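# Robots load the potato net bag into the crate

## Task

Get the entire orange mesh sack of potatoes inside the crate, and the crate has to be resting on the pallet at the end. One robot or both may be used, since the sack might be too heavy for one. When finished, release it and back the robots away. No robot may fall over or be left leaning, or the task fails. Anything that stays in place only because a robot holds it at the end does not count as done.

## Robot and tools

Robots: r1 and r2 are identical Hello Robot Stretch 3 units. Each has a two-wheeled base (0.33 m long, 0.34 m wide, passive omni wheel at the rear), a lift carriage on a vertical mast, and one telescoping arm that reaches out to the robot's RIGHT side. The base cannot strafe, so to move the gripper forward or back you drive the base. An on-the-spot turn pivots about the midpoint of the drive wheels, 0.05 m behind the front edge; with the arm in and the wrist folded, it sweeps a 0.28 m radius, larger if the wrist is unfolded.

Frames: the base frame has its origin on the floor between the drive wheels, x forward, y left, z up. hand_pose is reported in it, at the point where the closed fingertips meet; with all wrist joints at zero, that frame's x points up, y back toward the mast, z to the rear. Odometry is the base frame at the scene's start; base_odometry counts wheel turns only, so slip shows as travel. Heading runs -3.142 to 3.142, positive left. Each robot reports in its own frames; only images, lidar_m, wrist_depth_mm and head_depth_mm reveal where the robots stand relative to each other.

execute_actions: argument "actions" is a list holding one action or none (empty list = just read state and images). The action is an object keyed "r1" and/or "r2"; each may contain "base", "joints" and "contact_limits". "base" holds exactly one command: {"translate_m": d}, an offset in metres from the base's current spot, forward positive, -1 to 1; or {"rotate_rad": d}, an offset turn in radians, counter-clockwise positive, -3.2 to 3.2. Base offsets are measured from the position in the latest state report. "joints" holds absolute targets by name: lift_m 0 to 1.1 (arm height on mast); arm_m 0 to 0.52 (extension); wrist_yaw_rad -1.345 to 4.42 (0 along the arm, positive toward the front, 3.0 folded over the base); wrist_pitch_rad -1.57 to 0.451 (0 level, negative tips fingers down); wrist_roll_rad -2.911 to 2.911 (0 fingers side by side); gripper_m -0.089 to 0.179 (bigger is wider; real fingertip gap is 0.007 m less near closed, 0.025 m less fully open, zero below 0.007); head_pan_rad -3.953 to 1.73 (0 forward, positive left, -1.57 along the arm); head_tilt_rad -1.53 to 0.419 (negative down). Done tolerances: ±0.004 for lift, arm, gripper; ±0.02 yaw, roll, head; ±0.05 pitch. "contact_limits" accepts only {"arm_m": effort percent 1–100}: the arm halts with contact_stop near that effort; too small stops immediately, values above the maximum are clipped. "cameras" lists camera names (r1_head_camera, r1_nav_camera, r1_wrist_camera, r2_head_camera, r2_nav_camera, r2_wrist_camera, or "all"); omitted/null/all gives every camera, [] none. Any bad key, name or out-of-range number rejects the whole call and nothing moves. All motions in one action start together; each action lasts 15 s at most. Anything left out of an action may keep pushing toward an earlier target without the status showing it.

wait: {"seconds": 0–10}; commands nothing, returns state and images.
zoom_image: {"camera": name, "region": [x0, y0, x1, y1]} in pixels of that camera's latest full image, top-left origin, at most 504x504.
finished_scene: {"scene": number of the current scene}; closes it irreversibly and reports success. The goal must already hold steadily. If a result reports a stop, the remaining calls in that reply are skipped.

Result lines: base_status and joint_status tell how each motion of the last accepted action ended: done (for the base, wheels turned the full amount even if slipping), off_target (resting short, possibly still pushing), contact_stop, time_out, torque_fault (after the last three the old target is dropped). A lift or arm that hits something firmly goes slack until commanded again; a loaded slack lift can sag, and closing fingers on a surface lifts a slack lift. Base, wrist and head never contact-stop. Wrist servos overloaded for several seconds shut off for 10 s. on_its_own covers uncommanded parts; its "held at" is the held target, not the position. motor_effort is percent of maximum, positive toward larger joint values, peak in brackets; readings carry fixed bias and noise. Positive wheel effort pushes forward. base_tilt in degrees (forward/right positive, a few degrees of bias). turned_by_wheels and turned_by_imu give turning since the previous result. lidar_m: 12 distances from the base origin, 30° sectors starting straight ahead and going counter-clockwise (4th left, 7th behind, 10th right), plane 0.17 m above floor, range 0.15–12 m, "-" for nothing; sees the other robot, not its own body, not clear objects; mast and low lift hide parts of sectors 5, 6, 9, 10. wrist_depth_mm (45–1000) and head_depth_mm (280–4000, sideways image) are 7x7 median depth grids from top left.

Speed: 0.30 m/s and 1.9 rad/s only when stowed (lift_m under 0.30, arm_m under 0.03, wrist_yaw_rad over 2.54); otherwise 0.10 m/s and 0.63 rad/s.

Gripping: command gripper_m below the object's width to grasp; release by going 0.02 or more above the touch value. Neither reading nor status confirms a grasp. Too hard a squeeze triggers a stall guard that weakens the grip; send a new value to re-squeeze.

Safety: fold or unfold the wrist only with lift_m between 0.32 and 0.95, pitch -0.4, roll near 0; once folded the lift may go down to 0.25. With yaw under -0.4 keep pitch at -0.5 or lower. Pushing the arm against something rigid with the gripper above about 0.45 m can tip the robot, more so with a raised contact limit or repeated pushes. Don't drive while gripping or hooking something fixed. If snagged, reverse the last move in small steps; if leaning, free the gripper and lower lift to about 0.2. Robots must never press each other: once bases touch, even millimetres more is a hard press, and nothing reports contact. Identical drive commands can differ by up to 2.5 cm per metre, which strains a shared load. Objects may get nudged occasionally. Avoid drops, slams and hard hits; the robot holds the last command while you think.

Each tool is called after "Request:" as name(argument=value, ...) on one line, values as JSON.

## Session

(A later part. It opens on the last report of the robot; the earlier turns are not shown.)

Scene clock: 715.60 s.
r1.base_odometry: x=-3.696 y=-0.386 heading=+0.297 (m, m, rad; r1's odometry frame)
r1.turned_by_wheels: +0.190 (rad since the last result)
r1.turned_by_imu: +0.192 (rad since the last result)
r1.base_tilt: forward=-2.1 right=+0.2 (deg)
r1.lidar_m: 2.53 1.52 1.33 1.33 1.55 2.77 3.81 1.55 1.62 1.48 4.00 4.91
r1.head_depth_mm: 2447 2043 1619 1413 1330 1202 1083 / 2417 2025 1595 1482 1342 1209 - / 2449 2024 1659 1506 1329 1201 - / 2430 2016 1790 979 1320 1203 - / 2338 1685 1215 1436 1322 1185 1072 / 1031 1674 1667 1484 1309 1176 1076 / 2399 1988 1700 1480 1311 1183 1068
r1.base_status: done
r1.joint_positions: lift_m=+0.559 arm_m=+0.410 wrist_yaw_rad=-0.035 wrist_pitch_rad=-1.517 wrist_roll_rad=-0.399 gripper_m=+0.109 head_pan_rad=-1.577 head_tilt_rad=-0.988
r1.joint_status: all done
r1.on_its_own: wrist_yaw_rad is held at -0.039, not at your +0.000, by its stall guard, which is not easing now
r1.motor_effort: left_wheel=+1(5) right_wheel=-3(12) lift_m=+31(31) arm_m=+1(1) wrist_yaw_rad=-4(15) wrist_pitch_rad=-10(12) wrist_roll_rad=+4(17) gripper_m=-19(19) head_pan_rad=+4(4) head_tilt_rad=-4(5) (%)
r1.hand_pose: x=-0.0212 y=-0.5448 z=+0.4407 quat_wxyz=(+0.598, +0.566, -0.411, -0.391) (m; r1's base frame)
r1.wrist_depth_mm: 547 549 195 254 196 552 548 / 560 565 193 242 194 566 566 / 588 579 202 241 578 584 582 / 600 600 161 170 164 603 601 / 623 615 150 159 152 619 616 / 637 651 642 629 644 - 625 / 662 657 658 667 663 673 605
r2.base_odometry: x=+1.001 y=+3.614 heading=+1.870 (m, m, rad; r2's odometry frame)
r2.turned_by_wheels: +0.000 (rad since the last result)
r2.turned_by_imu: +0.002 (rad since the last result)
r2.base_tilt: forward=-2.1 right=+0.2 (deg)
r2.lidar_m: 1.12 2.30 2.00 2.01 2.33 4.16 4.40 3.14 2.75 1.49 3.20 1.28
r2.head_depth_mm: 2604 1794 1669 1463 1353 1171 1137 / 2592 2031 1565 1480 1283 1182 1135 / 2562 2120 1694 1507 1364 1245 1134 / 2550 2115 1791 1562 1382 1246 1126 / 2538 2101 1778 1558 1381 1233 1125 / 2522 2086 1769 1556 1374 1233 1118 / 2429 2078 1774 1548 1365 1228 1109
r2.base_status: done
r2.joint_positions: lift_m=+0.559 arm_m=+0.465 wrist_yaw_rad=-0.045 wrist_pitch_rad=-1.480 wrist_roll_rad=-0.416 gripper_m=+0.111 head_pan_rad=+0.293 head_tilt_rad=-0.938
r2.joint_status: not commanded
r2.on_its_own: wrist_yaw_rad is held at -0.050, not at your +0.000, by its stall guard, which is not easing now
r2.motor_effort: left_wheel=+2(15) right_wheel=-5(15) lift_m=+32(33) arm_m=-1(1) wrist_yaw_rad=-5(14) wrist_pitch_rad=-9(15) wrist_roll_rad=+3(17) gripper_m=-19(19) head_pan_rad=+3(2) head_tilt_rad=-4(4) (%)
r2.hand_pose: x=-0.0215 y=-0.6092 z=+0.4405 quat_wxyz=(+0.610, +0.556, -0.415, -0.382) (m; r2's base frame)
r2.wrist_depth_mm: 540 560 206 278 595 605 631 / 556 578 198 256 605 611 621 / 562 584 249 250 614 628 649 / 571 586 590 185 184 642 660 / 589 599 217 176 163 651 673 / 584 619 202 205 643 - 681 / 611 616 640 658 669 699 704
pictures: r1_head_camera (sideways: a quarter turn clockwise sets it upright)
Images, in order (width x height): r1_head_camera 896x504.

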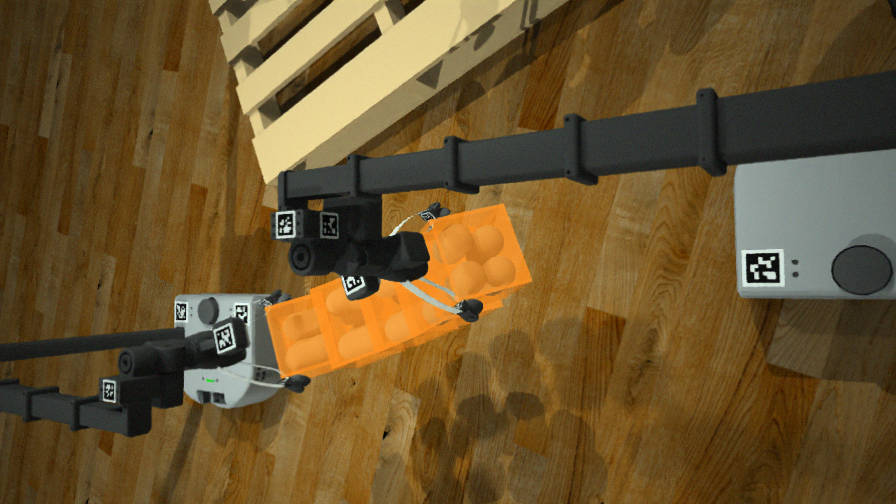

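Request:
execute_actions(actions=[{"r1": {"base": {"translate_m": -0.123}}, "r2": {"base": {"rotate_rad": 0.203}, "joints": {"wrist_roll_rad": -0.225}}}], cameras=[])

Request:
execute_actions(actions=[{"r1": {"base": {"rotate_rad": 0.195}, "joints": {"wrist_roll_rad": -0.225}}, "r2": {"base": {"translate_m": -0.106}}}], cameras=[])

Request:
execute_actions(actions=[{"r1": {"base": {"translate_m": -0.123}}, "r2": {"base": {"rotate_rad": 0.203}, "joints": {"wrist_roll_rad": -0.03, "head_pan_rad": -0.25, "head_tilt_rad": -0.8}}}], cameras=[])

Request:
execute_actions(actions=[{"r1": {"base": {"rotate_rad": 0.195}, "joints": {"wrist_roll_rad": -0.035, "head_pan_rad": -2.6, "head_tilt_rad": -0.8}}, "r2": {"base": {"translate_m": -0.106}}}], cameras=["r1_head_camera", "r2_head_camera"])

Scene clock: 727.60 s.
r1.base_odometry: x=-3.813 y=-0.422 heading=+0.297 (m, m, rad; r1's odometry frame)
r1.turned_by_wheels: +0.000 (rad since the last result)
r1.turned_by_imu: +0.002 (rad since the last result)
r1.base_tilt: forward=-2.2 right=+0.1 (deg)
r1.lidar_m: 2.59 1.55 1.36 1.36 1.60 2.84 3.69 1.45 1.51 1.49 3.95 4.99
r1.head_depth_mm: 2457 2023 1626 1404 1265 1191 1082 / 2450 2033 1625 1418 1340 1211 - / 2457 2023 1632 1500 1316 1209 - / 2412 1999 1752 979 1318 1203 - / 2417 1945 1207 1411 1311 1185 1068 / 1509 1628 1631 1479 1309 1174 1070 / 2311 1983 1687 1473 1314 1174 1068
r1.base_status: done
r1.joint_positions: lift_m=+0.559 arm_m=+0.410 wrist_yaw_rad=-0.035 wrist_pitch_rad=-1.509 wrist_roll_rad=-0.398 gripper_m=+0.109 head_pan_rad=-1.577 head_tilt_rad=-0.988
r1.joint_status: not commanded
r1.on_its_own: wrist_yaw_rad is held at -0.039, not at your +0.000, by its stall guard, which is not easing now
r1.motor_effort: left_wheel=+2(11) right_wheel=-3(19) lift_m=+31(31) arm_m=+1(1) wrist_yaw_rad=-4(21) wrist_pitch_rad=-12(12) wrist_roll_rad=+4(19) gripper_m=-18(21) head_pan_rad=+4(4) head_tilt_rad=-4(5) (%)
r1.hand_pose: x=-0.0213 y=-0.5467 z=+0.4407 quat_wxyz=(+0.600, +0.563, -0.413, -0.390) (m; r1's base frame)
r1.wrist_depth_mm: 550 548 195 255 196 561 459 / 565 572 191 243 194 568 469 / 584 581 200 241 584 586 468 / 590 597 162 169 164 601 487 / 613 613 151 158 152 613 508 / 633 645 637 628 641 - 514 / 662 658 658 651 668 663 574
r2.base_odometry: x=+1.001 y=+3.614 heading=+2.073 (m, m, rad; r2's odometry frame)
r2.turned_by_wheels: +0.203 (rad since the last result)
r2.turned_by_imu: +0.201 (rad since the last result)
r2.base_tilt: forward=-2.0 right=+0.2 (deg)
r2.lidar_m: 1.18 2.10 2.00 2.06 2.73 4.39 4.10 2.90 2.75 1.49 3.73 1.12
r2.head_depth_mm: 2629 2145 1716 1494 1306 1132 1122 / 2593 2123 1738 1521 1349 1230 1133 / 2572 2118 1817 1566 1393 1246 1135 / 2574 2099 1795 1561 1387 1242 1127 / 2446 2090 1784 1555 1377 1237 1126 / 2321 2088 1780 1554 1378 1231 1122 / 2178 2067 1773 1535 1370 1228 1115
r2.base_status: done
r2.joint_positions: lift_m=+0.559 arm_m=+0.465 wrist_yaw_rad=-0.048 wrist_pitch_rad=-1.469 wrist_roll_rad=-0.225 gripper_m=+0.111 head_pan_rad=+0.293 head_tilt_rad=-0.938
r2.joint_status: all done
r2.on_its_own: wrist_yaw_rad is held at -0.050, not at your +0.000, by its stall guard, which is not easing now
r2.motor_effort: left_wheel=-1(11) right_wheel=-1(19) lift_m=+33(32) arm_m=-1(1) wrist_yaw_rad=-2(20) wrist_pitch_rad=-14(14) wrist_roll_rad=+0(25) gripper_m=-18(19) head_pan_rad=+3(2) head_tilt_rad=-4(4) (%)
r2.hand_pose: x=-0.0217 y=-0.6120 z=+0.4405 quat_wxyz=(+0.570, +0.513, -0.475, -0.432) (m; r2's base frame)
r2.wrist_depth_mm: 558 565 208 279 596 596 621 / 559 583 200 257 601 608 618 / 567 578 249 253 617 628 630 / 568 588 600 188 182 638 640 / 580 606 216 178 162 647 659 / 582 608 204 205 648 - 664 / 574 627 634 649 661 682 667
pictures: none
No camera images: the call's "cameras" was empty. Leave "cameras" out to get every camera's image.

Scene clock: 729.63 s.
r1.base_odometry: x=-3.813 y=-0.422 heading=+0.492 (m, m, rad; r1's odometry frame)
r1.turned_by_wheels: +0.195 (rad since the last result)
r1.turned_by_imu: +0.196 (rad since the last result)
r1.base_tilt: forward=-2.2 right=+0.1 (deg)
r1.lidar_m: 2.02 1.43 1.36 1.39 1.85 3.67 3.80 1.45 1.64 1.49 4.60 5.01
r1.head_depth_mm: 2460 2025 1626 1403 1316 1190 1079 / 2444 2020 1619 1493 1340 1207 - / 2432 2011 1767 1508 1331 1201 - / 2422 1994 1688 974 1330 1193 - / 1582 990 1601 1424 1320 1182 1072 / 2327 1981 1697 1483 1306 1180 1068 / 2384 1993 1685 1478 1299 1179 1068
r1.base_status: done
r1.joint_positions: lift_m=+0.559 arm_m=+0.410 wrist_yaw_rad=-0.038 wrist_pitch_rad=-1.522 wrist_roll_rad=-0.227 gripper_m=+0.109 head_pan_rad=-1.577 head_tilt_rad=-0.988
r1.joint_status: all done
r1.on_its_own: wrist_yaw_rad is held at -0.039, not at your +0.000, by its stall guard, which is not easing now
r1.motor_effort: left_wheel=+0(7) right_wheel=+1(16) lift_m=+31(31) arm_m=+1(2) wrist_yaw_rad=+1(20) wrist_pitch_rad=-8(12) wrist_roll_rad=+1(17) gripper_m=-18(20) head_pan_rad=+4(4) head_tilt_rad=-4(4) (%)
r1.hand_pose: x=-0.0212 y=-0.5434 z=+0.4408 quat_wxyz=(+0.558, +0.531, -0.461, -0.440) (m; r1's base frame)
r1.wrist_depth_mm: 546 548 197 261 198 549 544 / 569 557 193 243 193 568 558 / 580 583 205 240 208 587 577 / 604 595 163 170 165 602 592 / 622 617 151 159 152 620 611 / 650 645 635 209 644 649 627 / 660 672 666 656 664 670 602
r2.base_odometry: x=+1.052 y=+3.521 heading=+2.073 (m, m, rad; r2's odometry frame)
r2.turned_by_wheels: +0.000 (rad since the last result)
r2.turned_by_imu: +0.001 (rad since the last result)
r2.base_tilt: forward=-2.2 right=+0.1 (deg)
r2.lidar_m: 1.24 2.15 2.05 2.10 2.80 4.30 3.99 2.84 2.70 1.49 3.69 1.22
r2.head_depth_mm: 2603 2149 1677 1457 1308 1188 1135 / 2593 2143 1761 1542 1378 1242 1134 / 2596 2129 1810 1575 1393 1245 1131 / 2550 2105 1798 1558 1382 1242 1129 / 2480 2088 1795 1558 1383 1240 1123 / 2368 2084 1788 1546 1371 1231 1118 / 2239 2083 1776 1537 1366 1230 1116
r2.base_status: done
r2.joint_positions: lift_m=+0.559 arm_m=+0.465 wrist_yaw_rad=-0.047 wrist_pitch_rad=-1.485 wrist_roll_rad=-0.228 gripper_m=+0.111 head_pan_rad=+0.293 head_tilt_rad=-0.938
r2.joint_status: not commanded
r2.on_its_own: wrist_yaw_rad is held at -0.050, not at your +0.000, by its stall guard, which is not easing now
r2.motor_effort: left_wheel=+0(16) right_wheel=-1(19) lift_m=+33(33) arm_m=-1(1) wrist_yaw_rad=-3(17) wrist_pitch_rad=-7(14) wrist_roll_rad=+1(20) gripper_m=-18(20) head_pan_rad=+3(2) head_tilt_rad=-5(4) (%)
r2.hand_pose: x=-0.0215 y=-0.6079 z=+0.4405 quat_wxyz=(+0.567, +0.519, -0.470, -0.434) (m; r2's base frame)
r2.wrist_depth_mm: 548 566 211 288 592 600 608 / 558 569 200 259 583 607 614 / 572 577 251 253 607 624 633 / 582 591 599 189 183 631 658 / 592 594 218 181 162 641 664 / 598 615 203 204 651 - 667 / 617 638 643 655 660 684 677
pictures: none
No camera images: the call's "cameras" was empty. Leave "cameras" out to get every camera's image.

Scene clock: 731.90 s.
r1.base_odometry: x=-3.922 y=-0.480 heading=+0.492 (m, m, rad; r1's odometry frame)
r1.turned_by_wheels: +0.000 (rad since the last result)
r1.turned_by_imu: +0.001 (rad since the last result)
r1.base_tilt: forward=-2.1 right=+0.2 (deg)
r1.lidar_m: 2.10 1.49 1.41 1.45 1.93 3.57 3.66 1.34 1.50 1.50 4.51 5.08
r1.head_depth_mm: 2455 2039 1636 1414 1250 1174 1089 / 2425 2019 1597 1428 1330 1200 - / 2452 2026 1636 1511 1323 1199 - / 2417 2024 1789 984 1324 1203 - / 2408 987 1609 1439 1312 1183 1075 / 2237 1730 1661 1478 1317 1182 1069 / 2399 1977 1677 1478 1305 1175 1064
r1.base_status: done
r1.joint_positions: lift_m=+0.559 arm_m=+0.410 wrist_yaw_rad=-0.038 wrist_pitch_rad=-1.513 wrist_roll_rad=-0.226 gripper_m=+0.109 head_pan_rad=-1.577 head_tilt_rad=-0.988
r1.joint_status: not commanded
r1.on_its_own: wrist_yaw_rad is held at -0.039, not at your +0.000, by its stall guard, which is not easing now
r1.motor_effort: left_wheel=+0(11) right_wheel=+0(21) lift_m=+31(31) arm_m=+1(1) wrist_yaw_rad=+0(25) wrist_pitch_rad=-11(11) wrist_roll_rad=+1(22) gripper_m=-18(21) head_pan_rad=+4(4) head_tilt_rad=-5(4) (%)
r1.hand_pose: x=-0.0213 y=-0.5456 z=+0.4407 quat_wxyz=(+0.561, +0.528, -0.463, -0.439) (m; r1's base frame)
r1.wrist_depth_mm: 553 551 198 257 197 548 445 / 564 567 194 245 193 574 454 / 581 588 207 241 207 583 466 / 604 598 168 166 164 598 482 / 618 614 169 156 152 611 500 / 639 640 639 211 640 646 508 / 659 663 665 665 667 651 527
r2.base_odometry: x=+1.052 y=+3.521 heading=+2.276 (m, m, rad; r2's odometry frame)
r2.turned_by_wheels: +0.203 (rad since the last result)
r2.turned_by_imu: +0.200 (rad since the last result)
r2.base_tilt: forward=-2.2 right=+0.1 (deg)
r2.lidar_m: 2.53 2.06 2.05 2.25 3.51 4.29 3.33 2.72 2.70 1.50 1.60 1.22
r2.head_depth_mm: 3683 2715 1935 1643 1417 1234 1164 / 3641 2701 1894 1659 1415 1205 1166 / 3639 2682 1786 1669 1410 1263 1162 / 3559 2660 1910 1669 1484 1302 1155 / 3535 2615 2090 1744 1486 1294 1153 / 3215 2620 2098 1734 1485 1297 1145 / 2861 2592 2078 1722 1481 1288 1148
r2.base_status: done
r2.joint_positions: lift_m=+0.559 arm_m=+0.465 wrist_yaw_rad=-0.049 wrist_pitch_rad=-1.475 wrist_roll_rad=-0.029 gripper_m=+0.111 head_pan_rad=-0.243 head_tilt_rad=-0.804
r2.joint_status: all done
r2.on_its_own: wrist_yaw_rad is held at -0.050, not at your +0.000, by its stall guard, which is not easing now
r2.motor_effort: left_wheel=-2(12) right_wheel=+2(21) lift_m=+33(32) arm_m=+0(1) wrist_yaw_rad=-1(20) wrist_pitch_rad=-11(11) wrist_roll_rad=-1(25) gripper_m=-18(20) head_pan_rad=-2(24) head_tilt_rad=+1(13) (%)
r2.hand_pose: x=-0.0217 y=-0.6105 z=+0.4405 quat_wxyz=(+0.519, +0.469, -0.527, -0.482) (m; r2's base frame)
r2.wrist_depth_mm: 546 560 211 289 582 596 607 / 552 572 202 260 218 598 609 / 559 586 252 254 608 630 619 / 572 596 598 190 180 615 625 / 569 596 218 207 162 635 647 / 487 626 202 205 635 - 658 / 533 644 637 646 662 659 674
pictures: none
No camera images: the call's "cameras" was empty. Leave "cameras" out to get every camera's image.

Scene clock: 733.93 s.
r1.base_odometry: x=-3.922 y=-0.480 heading=+0.687 (m, m, rad; r1's odometry frame)
r1.turned_by_wheels: +0.195 (rad since the last result)
r1.turned_by_imu: +0.196 (rad since the last result)
r1.base_tilt: forward=-2.2 right=+0.2 (deg)
r1.lidar_m: 1.77 1.43 1.42 1.55 2.41 3.57 1.58 1.34 3.30 1.49 5.15 3.60
r1.head_depth_mm: 3477 2781 2153 1741 1460 1285 - / 3324 2755 1880 1662 1448 1275 - / 3274 2785 1869 1624 1382 1255 1124 / 3120 2774 1784 1629 1337 1231 1139 / 2999 2770 1822 1598 1338 1250 - / 2865 2754 1977 1637 1381 1264 1077 / 2744 2754 2101 1574 1405 1286 1102
r1.base_status: done
r1.joint_positions: lift_m=+0.559 arm_m=+0.410 wrist_yaw_rad=-0.039 wrist_pitch_rad=-1.526 wrist_roll_rad=-0.036 gripper_m=+0.109 head_pan_rad=-2.593 head_tilt_rad=-0.804
r1.joint_status: all done
r1.on_its_own: wrist_yaw_rad is held at -0.039, not at your +0.000, by its stall guard, which is not easing now
r1.motor_effort: left_wheel=-1(6) right_wheel=+3(16) lift_m=+32(30) arm_m=+0(1) wrist_yaw_rad=+0(21) wrist_pitch_rad=-7(11) wrist_roll_rad=+0(18) gripper_m=-18(20) head_pan_rad=-4(52) head_tilt_rad=+1(13) (%)
r1.hand_pose: x=-0.0211 y=-0.5423 z=+0.4408 quat_wxyz=(+0.511, +0.487, -0.511, -0.490) (m; r1's base frame)
r1.wrist_depth_mm: 559 550 200 272 200 552 544 / 570 564 195 218 193 565 556 / 587 590 212 242 207 581 572 / 612 608 170 167 167 593 590 / 626 621 167 155 153 619 611 / 642 649 646 203 634 644 621 / 678 668 662 666 660 664 654
r2.base_odometry: x=+1.121 y=+3.441 heading=+2.276 (m, m, rad; r2's odometry frame)
r2.turned_by_wheels: +0.000 (rad since the last result)
r2.turned_by_imu: +0.001 (rad since the last result)
r2.base_tilt: forward=-2.1 right=+0.2 (deg)
r2.lidar_m: 2.61 2.13 2.12 2.33 3.63 4.22 3.25 2.65 2.64 1.49 4.51 1.32
r2.head_depth_mm: 3671 2714 1829 1650 1422 1290 1165 / 3660 2706 1764 1648 1419 1263 1164 / 3638 2686 1781 1634 1403 1259 1159 / 3591 2663 1932 1688 1496 1303 1154 / 3560 2640 2093 1744 1490 1300 1154 / 3274 2622 2094 1725 1479 1289 1150 / 2978 2609 2075 1727 1474 1290 1147
r2.base_status: done
r2.joint_positions: lift_m=+0.559 arm_m=+0.465 wrist_yaw_rad=-0.049 wrist_pitch_rad=-1.490 wrist_roll_rad=-0.030 gripper_m=+0.111 head_pan_rad=-0.243 head_tilt_rad=-0.803
r2.joint_status: not commanded
r2.on_its_own: wrist_yaw_rad is held at -0.050, not at your +0.000, by its stall guard, which is not easing now
r2.motor_effort: left_wheel=-1(16) right_wheel=+1(19) lift_m=+32(32) arm_m=-1(1) wrist_yaw_rad=-1(18) wrist_pitch_rad=-4(11) wrist_roll_rad=+0(21) gripper_m=-18(20) head_pan_rad=-2(2) head_tilt_rad=+2(1) (%)
r2.hand_pose: x=-0.0215 y=-0.6065 z=+0.4406 quat_wxyz=(+0.516, +0.474, -0.523, -0.485) (m; r2's base frame)
r2.wrist_depth_mm: 556 558 213 289 576 577 598 / 578 567 201 260 220 614 607 / 582 598 223 257 602 605 613 / 592 606 592 194 181 633 641 / 600 624 221 211 162 644 655 / 615 624 201 204 647 - 669 / 629 645 655 640 653 667 684
pictures: r1_head_camera (sideways: a quarter turn clockwise sets it upright), r2_head_camera (sideways: a quarter turn clockwise sets it upright)
Images, in order (width x height): r1_head_camera 896x504, r2_head_camera 896x504.

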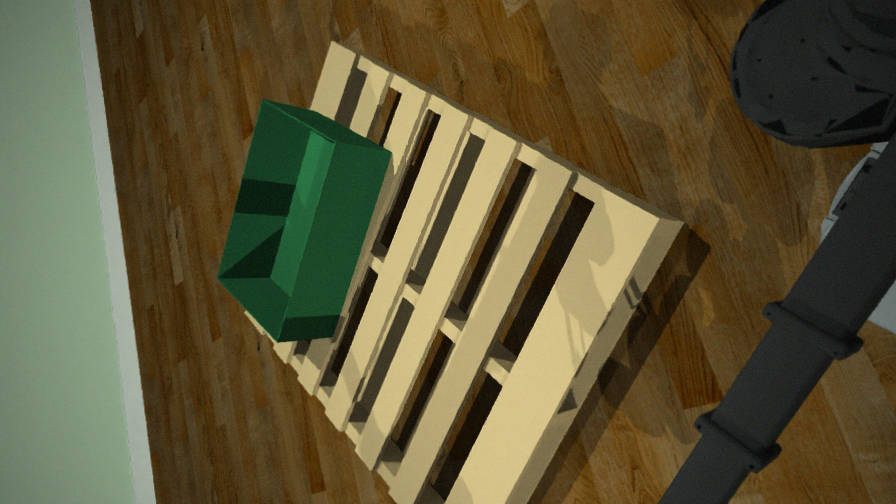

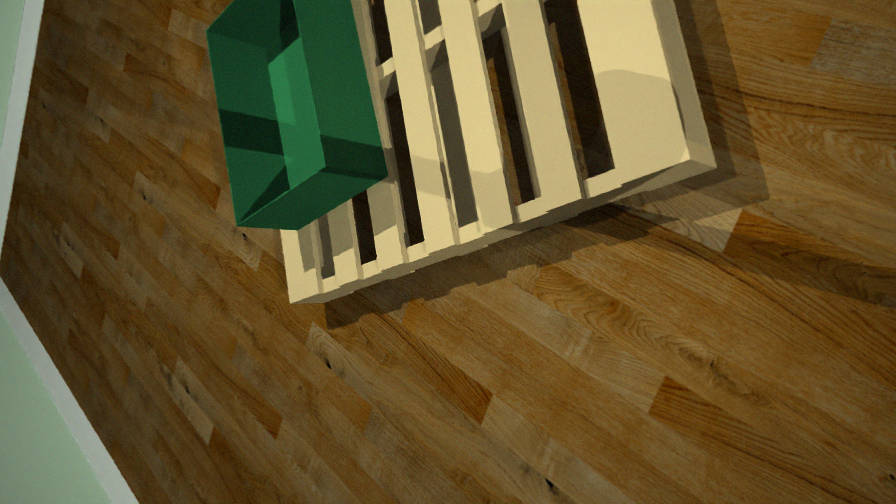

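Request:
execute_actions(actions=[{"r1": {"base": {"translate_m": -1.0}, "joints": {"lift_m": 0.70, "arm_m": 0.43, "head_pan_rad": -2.1, "head_tilt_rad": -1.0}}, "r2": {"base": {"translate_m": 1.0}, "joints": {"lift_m": 0.70, "arm_m": 0.46, "head_pan_rad": -1.0, "head_tilt_rad": -1.0}}}], cameras=["r1_head_camera", "r2_head_camera"])

Scene clock: 818.90 s.
r1.base_odometry: x=-4.695 y=-1.114 heading=+0.687 (m, m, rad; r1's odometry frame)
r1.turned_by_wheels: +0.000 (rad since the last result)
r1.turned_by_imu: +0.010 (rad since the last result)
r1.base_tilt: forward=-2.1 right=+0.2 (deg)
r1.lidar_m: 2.53 2.06 2.04 2.24 2.83 2.80 3.07 0.55 0.48 0.98 4.60 5.04
r1.head_depth_mm: 2319 2021 1718 1501 1290 1192 - / 2344 2023 1735 1293 1263 1231 - / 2377 2036 1453 1347 1242 - - / 2369 1991 1478 1363 - 1110 - / 2370 1992 1477 1393 1212 1112 1061 / 2345 1984 1771 1313 1273 1097 1057 / 2404 2058 1502 834 1232 1106 1009
r1.base_status: done
r1.joint_positions: lift_m=+0.699 arm_m=+0.430 wrist_yaw_rad=-0.039 wrist_pitch_rad=-1.542 wrist_roll_rad=-0.035 gripper_m=+0.109 head_pan_rad=-2.107 head_tilt_rad=-0.987
r1.joint_status: all done
r1.on_its_own: wrist_yaw_rad is held at -0.039, not at your +0.000, by its stall guard, which is not easing now
r1.motor_effort: left_wheel=-1(4) right_wheel=+2(4) lift_m=+32(33) arm_m=+5(4) wrist_yaw_rad=+0(0) wrist_pitch_rad=-3(7) wrist_roll_rad=+1(1) gripper_m=-18(18) head_pan_rad=+4(37) head_tilt_rad=-5(14) (%)
r1.hand_pose: x=-0.0210 y=-0.5580 z=+0.5811 quat_wxyz=(+0.507, +0.492, -0.507, -0.494) (m; r1's base frame)
r1.wrist_depth_mm: 565 573 201 272 200 499 552 / 588 589 195 215 194 509 571 / 607 612 593 244 206 525 592 / 736 635 171 168 167 539 614 / 772 644 169 155 153 606 548 / 790 688 665 202 673 683 674 / 843 831 830 - 823 822 833
r2.base_odometry: x=+0.473 y=+4.202 heading=+2.276 (m, m, rad; r2's odometry frame)
r2.turned_by_wheels: +0.000 (rad since the last result)
r2.turned_by_imu: -0.007 (rad since the last result)
r2.base_tilt: forward=-2.2 right=+0.1 (deg)
r2.lidar_m: 1.85 1.49 1.49 1.63 2.52 4.96 4.04 3.28 3.25 0.85 0.58 0.74
r2.head_depth_mm: 2345 1990 1620 946 1253 1204 1120 / 2346 1984 1504 1414 1306 1143 1145 / 2328 1983 1546 1381 1262 1186 1151 / 2323 1959 1526 1360 1255 1209 - / 2283 1968 1445 1310 1273 1227 1121 / 2296 1946 1692 1342 1301 1217 1117 / 2271 1928 1678 1492 1340 1209 1115
r2.base_status: done
r2.joint_positions: lift_m=+0.699 arm_m=+0.460 wrist_yaw_rad=-0.046 wrist_pitch_rad=-1.507 wrist_roll_rad=-0.035 gripper_m=+0.111 head_pan_rad=-0.993 head_tilt_rad=-0.987
r2.joint_status: all done
r2.on_its_own: wrist_yaw_rad is held at -0.050, not at your +0.000, by its stall guard, which is not easing now
r2.motor_effort: left_wheel=+0(2) right_wheel=-2(7) lift_m=+32(31) arm_m=-3(6) wrist_yaw_rad=-3(3) wrist_pitch_rad=+3(5) wrist_roll_rad=+2(2) gripper_m=-17(17) head_pan_rad=-2(29) head_tilt_rad=-5(17) (%)
r2.hand_pose: x=-0.0213 y=-0.5976 z=+0.5806 quat_wxyz=(+0.514, +0.480, -0.518, -0.488) (m; r2's base frame)
r2.wrist_depth_mm: 560 519 216 287 595 604 612 / 577 496 203 261 614 623 741 / 589 520 221 257 616 639 771 / 609 539 737 193 182 648 765 / 617 624 221 209 163 662 787 / 729 641 201 203 661 - 807 / 797 792 803 798 838 838 816
pictures: r1_head_camera (sideways: a quarter turn clockwise sets it upright), r2_head_camera (sideways: a quarter turn clockwise sets it upright)
Images, in order (width x height): r1_head_camera 896x504, r2_head_camera 896x504.

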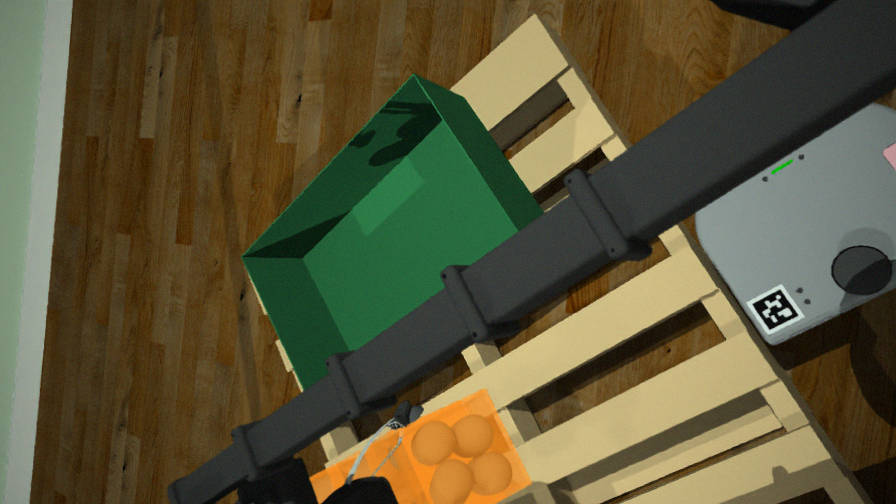

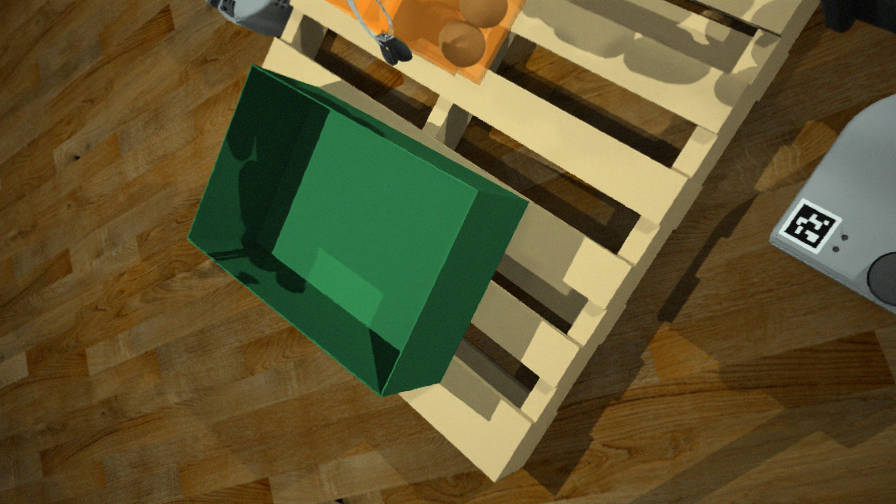

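Request:
zoom_image(camera="r1_head_camera", region=[600, 150, 896, 420])

Region (600, 150, 896, 420) of r1_head_camera's 896x504 image, scaled by 1.703, with more detail than that image has; it fills the top 460 rows of this view, and the rest is white.

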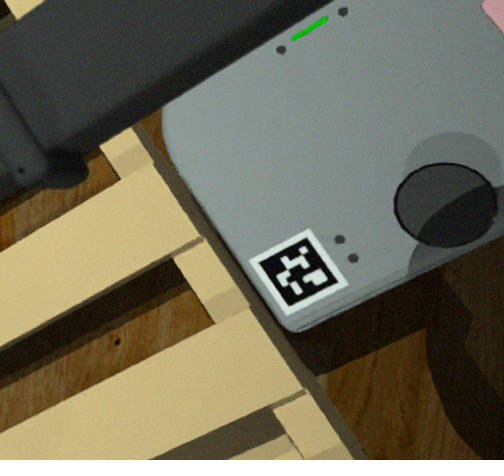

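Request:
execute_actions(actions=[{"r1": {"base": {"rotate_rad": -0.05}, "joints": {"wrist_roll_rad": -0.09}}, "r2": {"base": {"translate_m": 0.02}}}], cameras=[])

Request:
execute_actions(actions=[{"r1": {"base": {"translate_m": -0.415}, "joints": {"wrist_roll_rad": -0.13, "head_pan_rad": -1.57, "head_tilt_rad": -1.05}}, "r2": {"base": {"translate_m": 0.42}, "joints": {"arm_m": 0.485, "wrist_roll_rad": -0.08, "head_pan_rad": -1.57, "head_tilt_rad": -1.05}}}], cameras=["r1_head_camera", "r2_head_camera", "r1_wrist_camera", "r2_wrist_camera"])

Scene clock: 879.80 s.
r1.base_odometry: x=-4.695 y=-1.114 heading=+0.637 (m, m, rad; r1's odometry frame)
r1.turned_by_wheels: -0.050 (rad since the last result)
r1.turned_by_imu: -0.049 (rad since the last result)
r1.base_tilt: forward=-2.2 right=+0.2 (deg)
r1.lidar_m: 2.63 2.07 2.04 2.20 2.85 2.80 2.99 0.59 0.48 0.85 4.32 5.71
r1.head_depth_mm: 2348 2009 1734 1498 1309 1194 - / 2346 2043 1736 1298 1257 1226 - / 2379 2017 1704 1347 1232 - - / 2348 2025 1479 1360 - 1125 - / 2356 1998 1468 1401 1240 1114 1062 / 2395 1998 1679 1336 1252 1096 1048 / 2403 2041 1535 822 1216 1144 1003
r1.base_status: done
r1.joint_positions: lift_m=+0.699 arm_m=+0.430 wrist_yaw_rad=-0.037 wrist_pitch_rad=-1.541 wrist_roll_rad=-0.096 gripper_m=+0.109 head_pan_rad=-2.107 head_tilt_rad=-0.987
r1.joint_status: all done
r1.on_its_own: wrist_yaw_rad is held at -0.039, not at your +0.000, by its stall guard, which is not easing now
r1.motor_effort: left_wheel=+2(5) right_wheel=-4(10) lift_m=+32(31) arm_m=+4(3) wrist_yaw_rad=-3(5) wrist_pitch_rad=-3(3) wrist_roll_rad=+3(5) gripper_m=-19(19) head_pan_rad=+5(4) head_tilt_rad=-4(4) (%)
r1.hand_pose: x=-0.0210 y=-0.5580 z=+0.5811 quat_wxyz=(+0.522, +0.507, -0.491, -0.478) (m; r1's base frame)
r1.wrist_depth_mm: 560 572 200 273 199 484 554 / 581 587 196 218 194 497 580 / 611 612 591 243 206 587 591 / 627 631 170 168 166 609 622 / 776 640 636 155 152 620 554 / 796 674 671 202 664 698 667 / 825 822 826 - 821 828 826
r2.base_odometry: x=+0.460 y=+4.218 heading=+2.276 (m, m, rad; r2's odometry frame)
r2.turned_by_wheels: +0.000 (rad since the last result)
r2.turned_by_imu: +0.000 (rad since the last result)
r2.base_tilt: forward=-2.1 right=+0.0 (deg)
r2.lidar_m: 1.83 1.49 1.48 1.61 2.50 5.01 4.08 3.29 3.25 0.74 0.58 0.74
r2.head_depth_mm: 2373 1996 1635 949 1256 1184 1113 / 2327 1984 1504 1421 1289 1145 1145 / 2355 1970 1542 1371 1315 1184 1153 / 2303 1972 1510 1360 1241 1213 - / 2298 1962 1466 1319 1272 1219 1117 / 2271 1930 1690 1346 1303 1216 1115 / 2260 1933 1685 1492 1332 1214 1113
r2.base_status: done
r2.joint_positions: lift_m=+0.699 arm_m=+0.460 wrist_yaw_rad=-0.043 wrist_pitch_rad=-1.506 wrist_roll_rad=-0.046 gripper_m=+0.111 head_pan_rad=-0.993 head_tilt_rad=-0.987
r2.joint_status: not commanded
r2.on_its_own: wrist_yaw_rad is held at -0.050, not at your +0.000, by its stall guard, which is not easing now
r2.motor_effort: left_wheel=+1(8) right_wheel=-2(11) lift_m=+33(32) arm_m=-3(4) wrist_yaw_rad=-6(8) wrist_pitch_rad=+2(2) wrist_roll_rad=+8(9) gripper_m=-18(19) head_pan_rad=-2(2) head_tilt_rad=-5(5) (%)
r2.hand_pose: x=-0.0213 y=-0.5977 z=+0.5806 quat_wxyz=(+0.517, +0.484, -0.514, -0.484) (m; r2's base frame)
r2.wrist_depth_mm: 573 512 215 286 598 610 615 / 581 532 203 261 610 624 630 / 597 559 222 254 626 618 640 / 590 547 640 191 184 638 645 / 627 631 220 183 163 662 798 / 702 653 202 203 663 - 808 / 796 785 789 796 830 837 832
pictures: none
No camera images: the call's "cameras" was empty. Leave "cameras" out to get every camera's image.

Scene clock: 885.00 s.
r1.base_odometry: x=-5.029 y=-1.361 heading=+0.637 (m, m, rad; r1's odometry frame)
r1.turned_by_wheels: +0.000 (rad since the last result)
r1.turned_by_imu: +0.003 (rad since the last result)
r1.base_tilt: forward=-2.1 right=+0.3 (deg)
r1.lidar_m: 2.93 2.31 2.29 2.46 2.51 2.47 2.66 2.50 0.44 0.41 0.41 6.22
r1.head_depth_mm: 2195 1906 1631 1459 1318 1205 - / 2271 1885 1686 - - - - / 2225 - 1384 1282 1157 1139 - / 1473 - 970 1259 1158 1110 - / 2083 1666 1371 1303 1147 1125 1076 / 2195 1820 1510 1316 1241 1140 1068 / 2188 1840 1538 1356 1228 1136 1068
r1.base_status: done
r1.joint_positions: lift_m=+0.699 arm_m=+0.430 wrist_yaw_rad=-0.044 wrist_pitch_rad=-1.549 wrist_roll_rad=-0.117 gripper_m=+0.109 head_pan_rad=-1.577 head_tilt_rad=-1.037
r1.joint_status: all done
r1.on_its_own: wrist_yaw_rad is held at -0.039, not at your +0.000, by its stall guard, which is not easing now
r1.motor_effort: left_wheel=-1(1) right_wheel=+4(8) lift_m=+32(31) arm_m=+4(4) wrist_yaw_rad=+6(6) wrist_pitch_rad=-1(2) wrist_roll_rad=-6(5) gripper_m=-18(19) head_pan_rad=+4(39) head_tilt_rad=-5(9) (%)
r1.hand_pose: x=-0.0208 y=-0.5561 z=+0.5812 quat_wxyz=(+0.524, +0.512, -0.486, -0.477) (m; r1's base frame)
r1.wrist_depth_mm: 573 558 201 278 200 658 676 / 588 581 196 248 195 683 688 / 610 606 448 243 205 716 723 / 624 631 174 169 166 732 747 / 657 758 438 156 153 763 774 / 695 678 673 197 662 808 802 / 830 825 842 - 829 842 830
r2.base_odometry: x=+0.188 y=+4.537 heading=+2.276 (m, m, rad; r2's odometry frame)
r2.turned_by_wheels: +0.000 (rad since the last result)
r2.turned_by_imu: -0.003 (rad since the last result)
r2.base_tilt: forward=-2.1 right=+0.2 (deg)
r2.lidar_m: 1.52 1.22 1.21 1.32 2.05 5.32 4.38 3.55 0.56 0.53 0.54 3.07
r2.head_depth_mm: 2168 1864 1546 1434 1348 - - / 2187 1867 - - - 1218 - / 2259 1493 1405 1310 1221 1232 - / 1067 - 965 1310 1200 1239 - / 2100 1636 1438 1307 1224 1205 1110 / 2099 1829 1568 1372 1199 1202 1115 / 2090 1811 1619 1443 1315 1201 1110
r2.base_status: done
r2.joint_positions: lift_m=+0.699 arm_m=+0.485 wrist_yaw_rad=-0.052 wrist_pitch_rad=-1.513 wrist_roll_rad=-0.075 gripper_m=+0.111 head_pan_rad=-1.563 head_tilt_rad=-1.037
r2.joint_status: all done
r2.on_its_own: wrist_yaw_rad is held at -0.050, not at your +0.000, by its stall guard, which is not easing now
r2.motor_effort: left_wheel=-3(5) right_wheel=+5(12) lift_m=+33(33) arm_m=+5(8) wrist_yaw_rad=+1(5) wrist_pitch_rad=+5(14) wrist_roll_rad=-3(6) gripper_m=-18(18) head_pan_rad=-2(25) head_tilt_rad=-5(11) (%)
r2.hand_pose: x=-0.0211 y=-0.6201 z=+0.5807 quat_wxyz=(+0.521, +0.490, -0.507, -0.481) (m; r2's base frame)
r2.wrist_depth_mm: 671 508 215 287 468 607 614 / 708 536 205 262 216 614 635 / 716 704 220 255 496 632 652 / 732 741 613 231 181 640 659 / 745 484 220 214 162 732 683 / 771 768 202 203 208 - 712 / 798 782 802 816 807 865 845
pictures: r1_head_camera (sideways: a quarter turn clockwise sets it upright), r1_wrist_camera, r2_head_camera (sideways: a quarter turn clockwise sets it upright), r2_wrist_camera
Images, in order (width x height): r1_head_camera 896x504, r1_wrist_camera 644x364, r2_head_camera 896x504, r2_wrist_camera 644x364.

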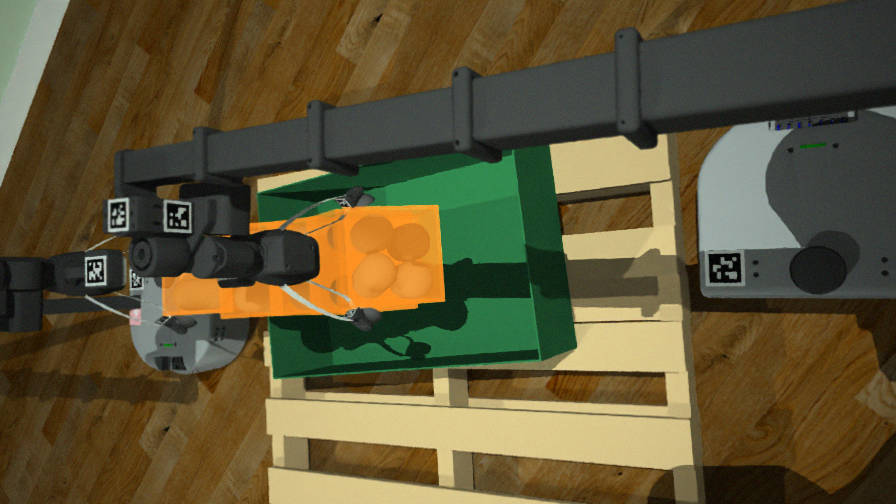

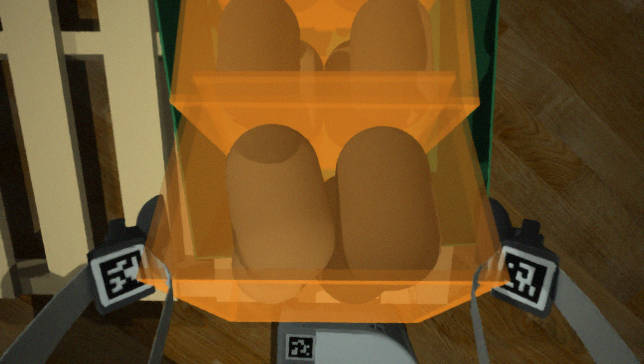

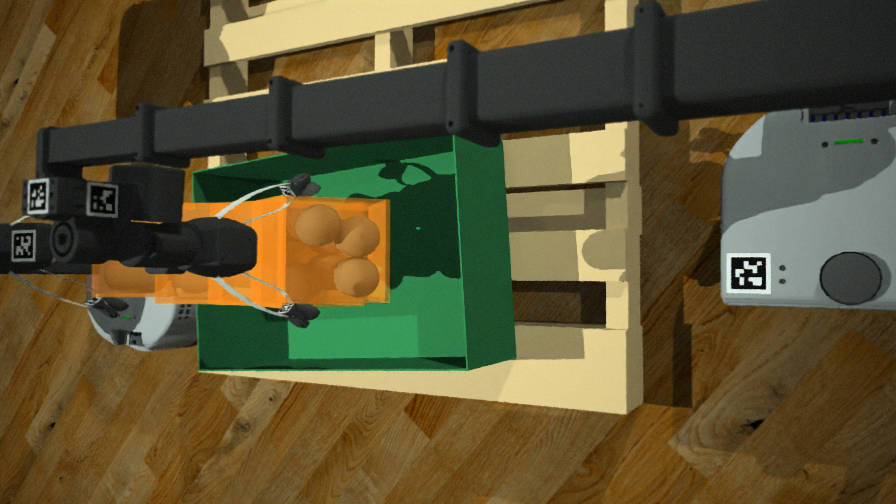

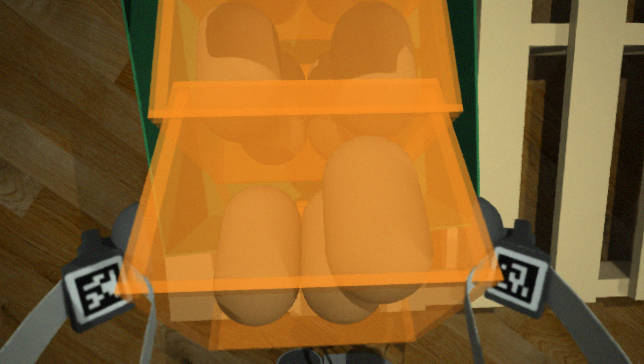

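Request:
execute_actions(actions=[{"r1": {"joints": {"arm_m": 0.402, "lift_m": 0.48}}, "r2": {"joints": {"arm_m": 0.513, "lift_m": 0.48}}}], cameras=[])

Request:
execute_actions(actions=[{"r1": {"joints": {"arm_m": 0.377, "lift_m": 0.36}}, "r2": {"joints": {"arm_m": 0.488, "lift_m": 0.36}}}], cameras=["r1_head_camera", "r2_head_camera"])

Scene clock: 906.00 s.
r1.base_odometry: x=-5.029 y=-1.361 heading=+0.637 (m, m, rad; r1's odometry frame)
r1.turned_by_wheels: +0.000 (rad since the last result)
r1.turned_by_imu: +0.002 (rad since the last result)
r1.base_tilt: forward=-2.2 right=+0.2 (deg)
r1.lidar_m: 2.94 2.32 2.29 2.46 2.51 2.47 2.66 2.49 0.44 0.41 0.41 6.22
r1.head_depth_mm: 2171 1907 1654 1461 1319 1192 1105 / 2183 1907 1647 1464 1287 1166 1090 / 2222 1893 1578 1241 1249 - - / 2206 1788 1248 1036 1155 1111 - / 1606 1632 1392 1276 1149 1133 1071 / 2161 1828 1511 1327 1231 1140 1068 / 2187 1866 1531 1351 1240 1136 1066
r1.base_status: not commanded
r1.joint_positions: lift_m=+0.480 arm_m=+0.402 wrist_yaw_rad=-0.045 wrist_pitch_rad=-1.549 wrist_roll_rad=-0.117 gripper_m=+0.109 head_pan_rad=-1.577 head_tilt_rad=-1.037
r1.joint_status: all done
r1.on_its_own: wrist_yaw_rad is held at -0.039, not at your +0.000, by its stall guard, which is not easing now
r1.motor_effort: left_wheel=-1(1) right_wheel=+3(3) lift_m=+26(27) arm_m=-1(4) wrist_yaw_rad=+7(8) wrist_pitch_rad=-1(1) wrist_roll_rad=-6(6) gripper_m=-19(19) head_pan_rad=+4(4) head_tilt_rad=-5(5) (%)
r1.hand_pose: x=-0.0208 y=-0.5288 z=+0.3616 quat_wxyz=(+0.524, +0.512, -0.486, -0.477) (m; r1's base frame)
r1.wrist_depth_mm: 229 328 201 273 202 352 245 / 227 325 196 248 196 363 248 / 225 318 377 244 206 376 251 / 227 312 174 169 167 383 254 / 242 301 391 156 152 362 256 / 433 306 289 201 268 275 247 / 238 249 255 249 247 248 242
r2.base_odometry: x=+0.188 y=+4.537 heading=+2.276 (m, m, rad; r2's odometry frame)
r2.turned_by_wheels: +0.000 (rad since the last result)
r2.turned_by_imu: +0.001 (rad since the last result)
r2.base_tilt: forward=-2.1 right=+0.1 (deg)
r2.lidar_m: 1.52 1.22 1.21 1.32 2.04 5.31 4.38 3.55 0.56 0.53 0.54 3.07
r2.head_depth_mm: 2173 1862 1544 1423 1239 1223 1133 / 2139 1869 1535 1362 1257 1222 1142 / 2126 1894 1426 1319 1293 1241 - / 1085 1274 1255 1163 1196 1241 - / 2023 1657 1466 1312 1224 1213 1117 / 2095 1830 1570 1369 1206 1210 1112 / 2078 1813 1611 1451 1313 1200 1109
r2.base_status: not commanded
r2.joint_positions: lift_m=+0.480 arm_m=+0.513 wrist_yaw_rad=-0.053 wrist_pitch_rad=-1.514 wrist_roll_rad=-0.075 gripper_m=+0.111 head_pan_rad=-1.563 head_tilt_rad=-1.037
r2.joint_status: all done
r2.on_its_own: wrist_yaw_rad is held at -0.050, not at your +0.000, by its stall guard, which is not easing now
r2.motor_effort: left_wheel=-4(3) right_wheel=+4(4) lift_m=+25(27) arm_m=+6(4) wrist_yaw_rad=+2(2) wrist_pitch_rad=+6(6) wrist_roll_rad=-3(3) gripper_m=-18(17) head_pan_rad=-2(2) head_tilt_rad=-5(5) (%)
r2.hand_pose: x=-0.0211 y=-0.6481 z=+0.3612 quat_wxyz=(+0.521, +0.490, -0.507, -0.481) (m; r2's base frame)
r2.wrist_depth_mm: 278 365 215 285 377 345 238 / 275 372 204 230 216 351 242 / 266 379 222 257 393 361 246 / 264 384 395 238 181 367 251 / 257 402 221 214 161 365 254 / 235 387 202 203 210 - 248 / 258 296 284 272 270 259 240
pictures: none
No camera images: the call's "cameras" was empty. Leave "cameras" out to get every camera's image.

Scene clock: 907.93 s.
r1.base_odometry: x=-5.029 y=-1.361 heading=+0.637 (m, m, rad; r1's odometry frame)
r1.turned_by_wheels: +0.000 (rad since the last result)
r1.turned_by_imu: +0.001 (rad since the last result)
r1.base_tilt: forward=-2.1 right=+0.1 (deg)
r1.lidar_m: 2.94 2.31 2.29 2.46 2.50 2.47 2.66 2.50 0.44 0.41 0.41 6.24
r1.head_depth_mm: 2178 1892 1645 1462 1299 1180 1106 / 2208 1894 1640 1452 1280 1169 - / 2219 1883 1440 1245 1163 - - / 2226 1813 1346 1167 1143 1103 - / 1634 1675 1379 1273 1150 1132 1071 / 2177 1825 1515 1321 1231 1144 1067 / 2169 1859 1530 1358 1232 1131 1067
r1.base_status: not commanded
r1.joint_positions: lift_m=+0.360 arm_m=+0.376 wrist_yaw_rad=-0.042 wrist_pitch_rad=-1.556 wrist_roll_rad=-0.120 gripper_m=+0.109 head_pan_rad=-1.577 head_tilt_rad=-1.037
r1.joint_status: all done
r1.on_its_own: wrist_yaw_rad is held at -0.039, not at your +0.000, by its stall guard, which is not easing now
r1.motor_effort: left_wheel=-1(2) right_wheel=+4(6) lift_m=+14(23) arm_m=+5(6) wrist_yaw_rad=+5(7) wrist_pitch_rad=+1(16) wrist_roll_rad=-4(6) gripper_m=-19(19) head_pan_rad=+4(4) head_tilt_rad=-5(5) (%)
r1.hand_pose: x=-0.0208 y=-0.5010 z=+0.2425 quat_wxyz=(+0.523, +0.515, -0.483, -0.477) (m; r1's base frame)
r1.wrist_depth_mm: 222 249 147 196 147 246 243 / 220 259 255 217 169 255 253 / 219 267 151 158 150 264 258 / 216 276 147 150 146 276 259 / 214 285 153 147 144 284 262 / 203 251 248 238 224 229 234 / 198 205 202 197 194 189 186
r2.base_odometry: x=+0.188 y=+4.537 heading=+2.276 (m, m, rad; r2's odometry frame)
r2.turned_by_wheels: +0.000 (rad since the last result)
r2.turned_by_imu: +0.000 (rad since the last result)
r2.base_tilt: forward=-2.2 right=+0.1 (deg)
r2.lidar_m: 1.51 1.23 1.21 1.33 2.05 5.33 4.40 3.56 0.56 0.53 0.54 3.10
r2.head_depth_mm: 2163 1874 1550 1421 1246 1227 1139 / 2156 1865 1536 1361 1241 1225 - / 2147 1860 1403 1303 1275 - - / 1794 1385 1375 1198 1196 1235 - / 2016 1490 1465 1283 1228 1214 1119 / 2104 1834 1558 1371 1204 1204 1113 / 2088 1825 1617 1451 1312 1202 1109
r2.base_status: not commanded
r2.joint_positions: lift_m=+0.361 arm_m=+0.487 wrist_yaw_rad=-0.054 wrist_pitch_rad=-1.587 wrist_roll_rad=-0.073 gripper_m=+0.111 head_pan_rad=-1.563 head_tilt_rad=-1.037
r2.joint_status: all done
r2.on_its_own: wrist_yaw_rad is held at -0.050, not at your +0.000, by its stall guard, which is not easing now; wrist_pitch_rad is at rest, and its effort (+37) is outside its rest range (-20 to +32)
r2.motor_effort: left_wheel=-4(4) right_wheel=+7(6) lift_m=+11(25) arm_m=+5(7) wrist_yaw_rad=+2(3) wrist_pitch_rad=+37(42) wrist_roll_rad=-4(4) gripper_m=-18(18) head_pan_rad=-2(2) head_tilt_rad=-5(5) (%)
r2.hand_pose: x=-0.0201 y=-0.6042 z=+0.2434 quat_wxyz=(+0.500, +0.509, -0.491, -0.499) (m; r2's base frame)
r2.wrist_depth_mm: 247 247 151 204 154 261 244 / 252 257 220 260 266 270 249 / 258 266 269 212 156 278 255 / 254 272 204 205 150 291 260 / 247 286 202 203 149 296 266 / 227 284 271 250 231 - 230 / 216 217 211 204 197 189 184
pictures: r1_head_camera (sideways: a quarter turn clockwise sets it upright), r2_head_camera (sideways: a quarter turn clockwise sets it upright)
Images, in order (width x height): r1_head_camera 896x504, r2_head_camera 896x504.

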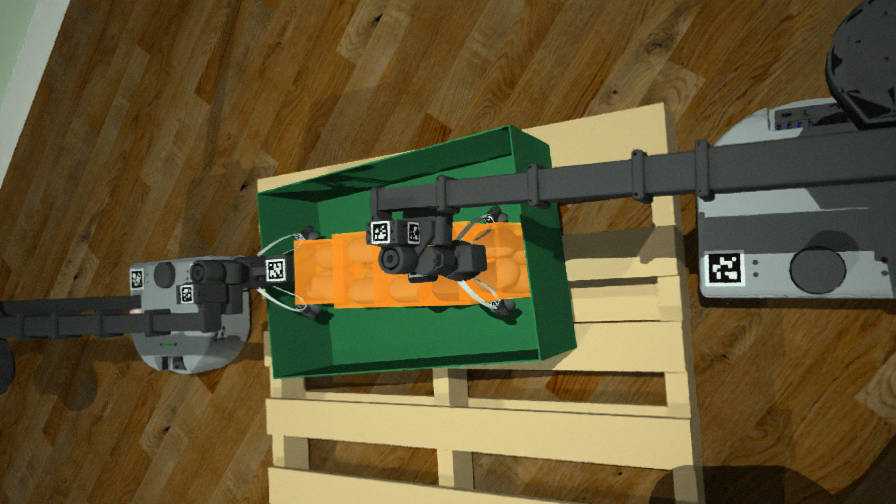

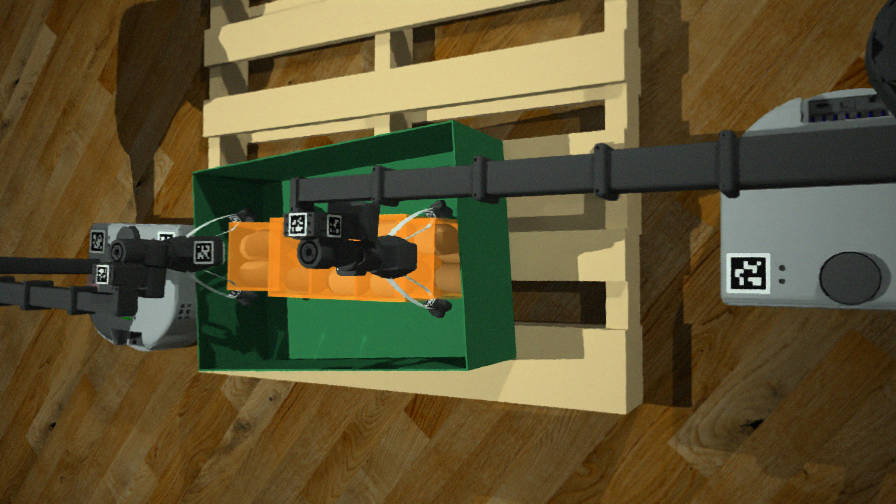

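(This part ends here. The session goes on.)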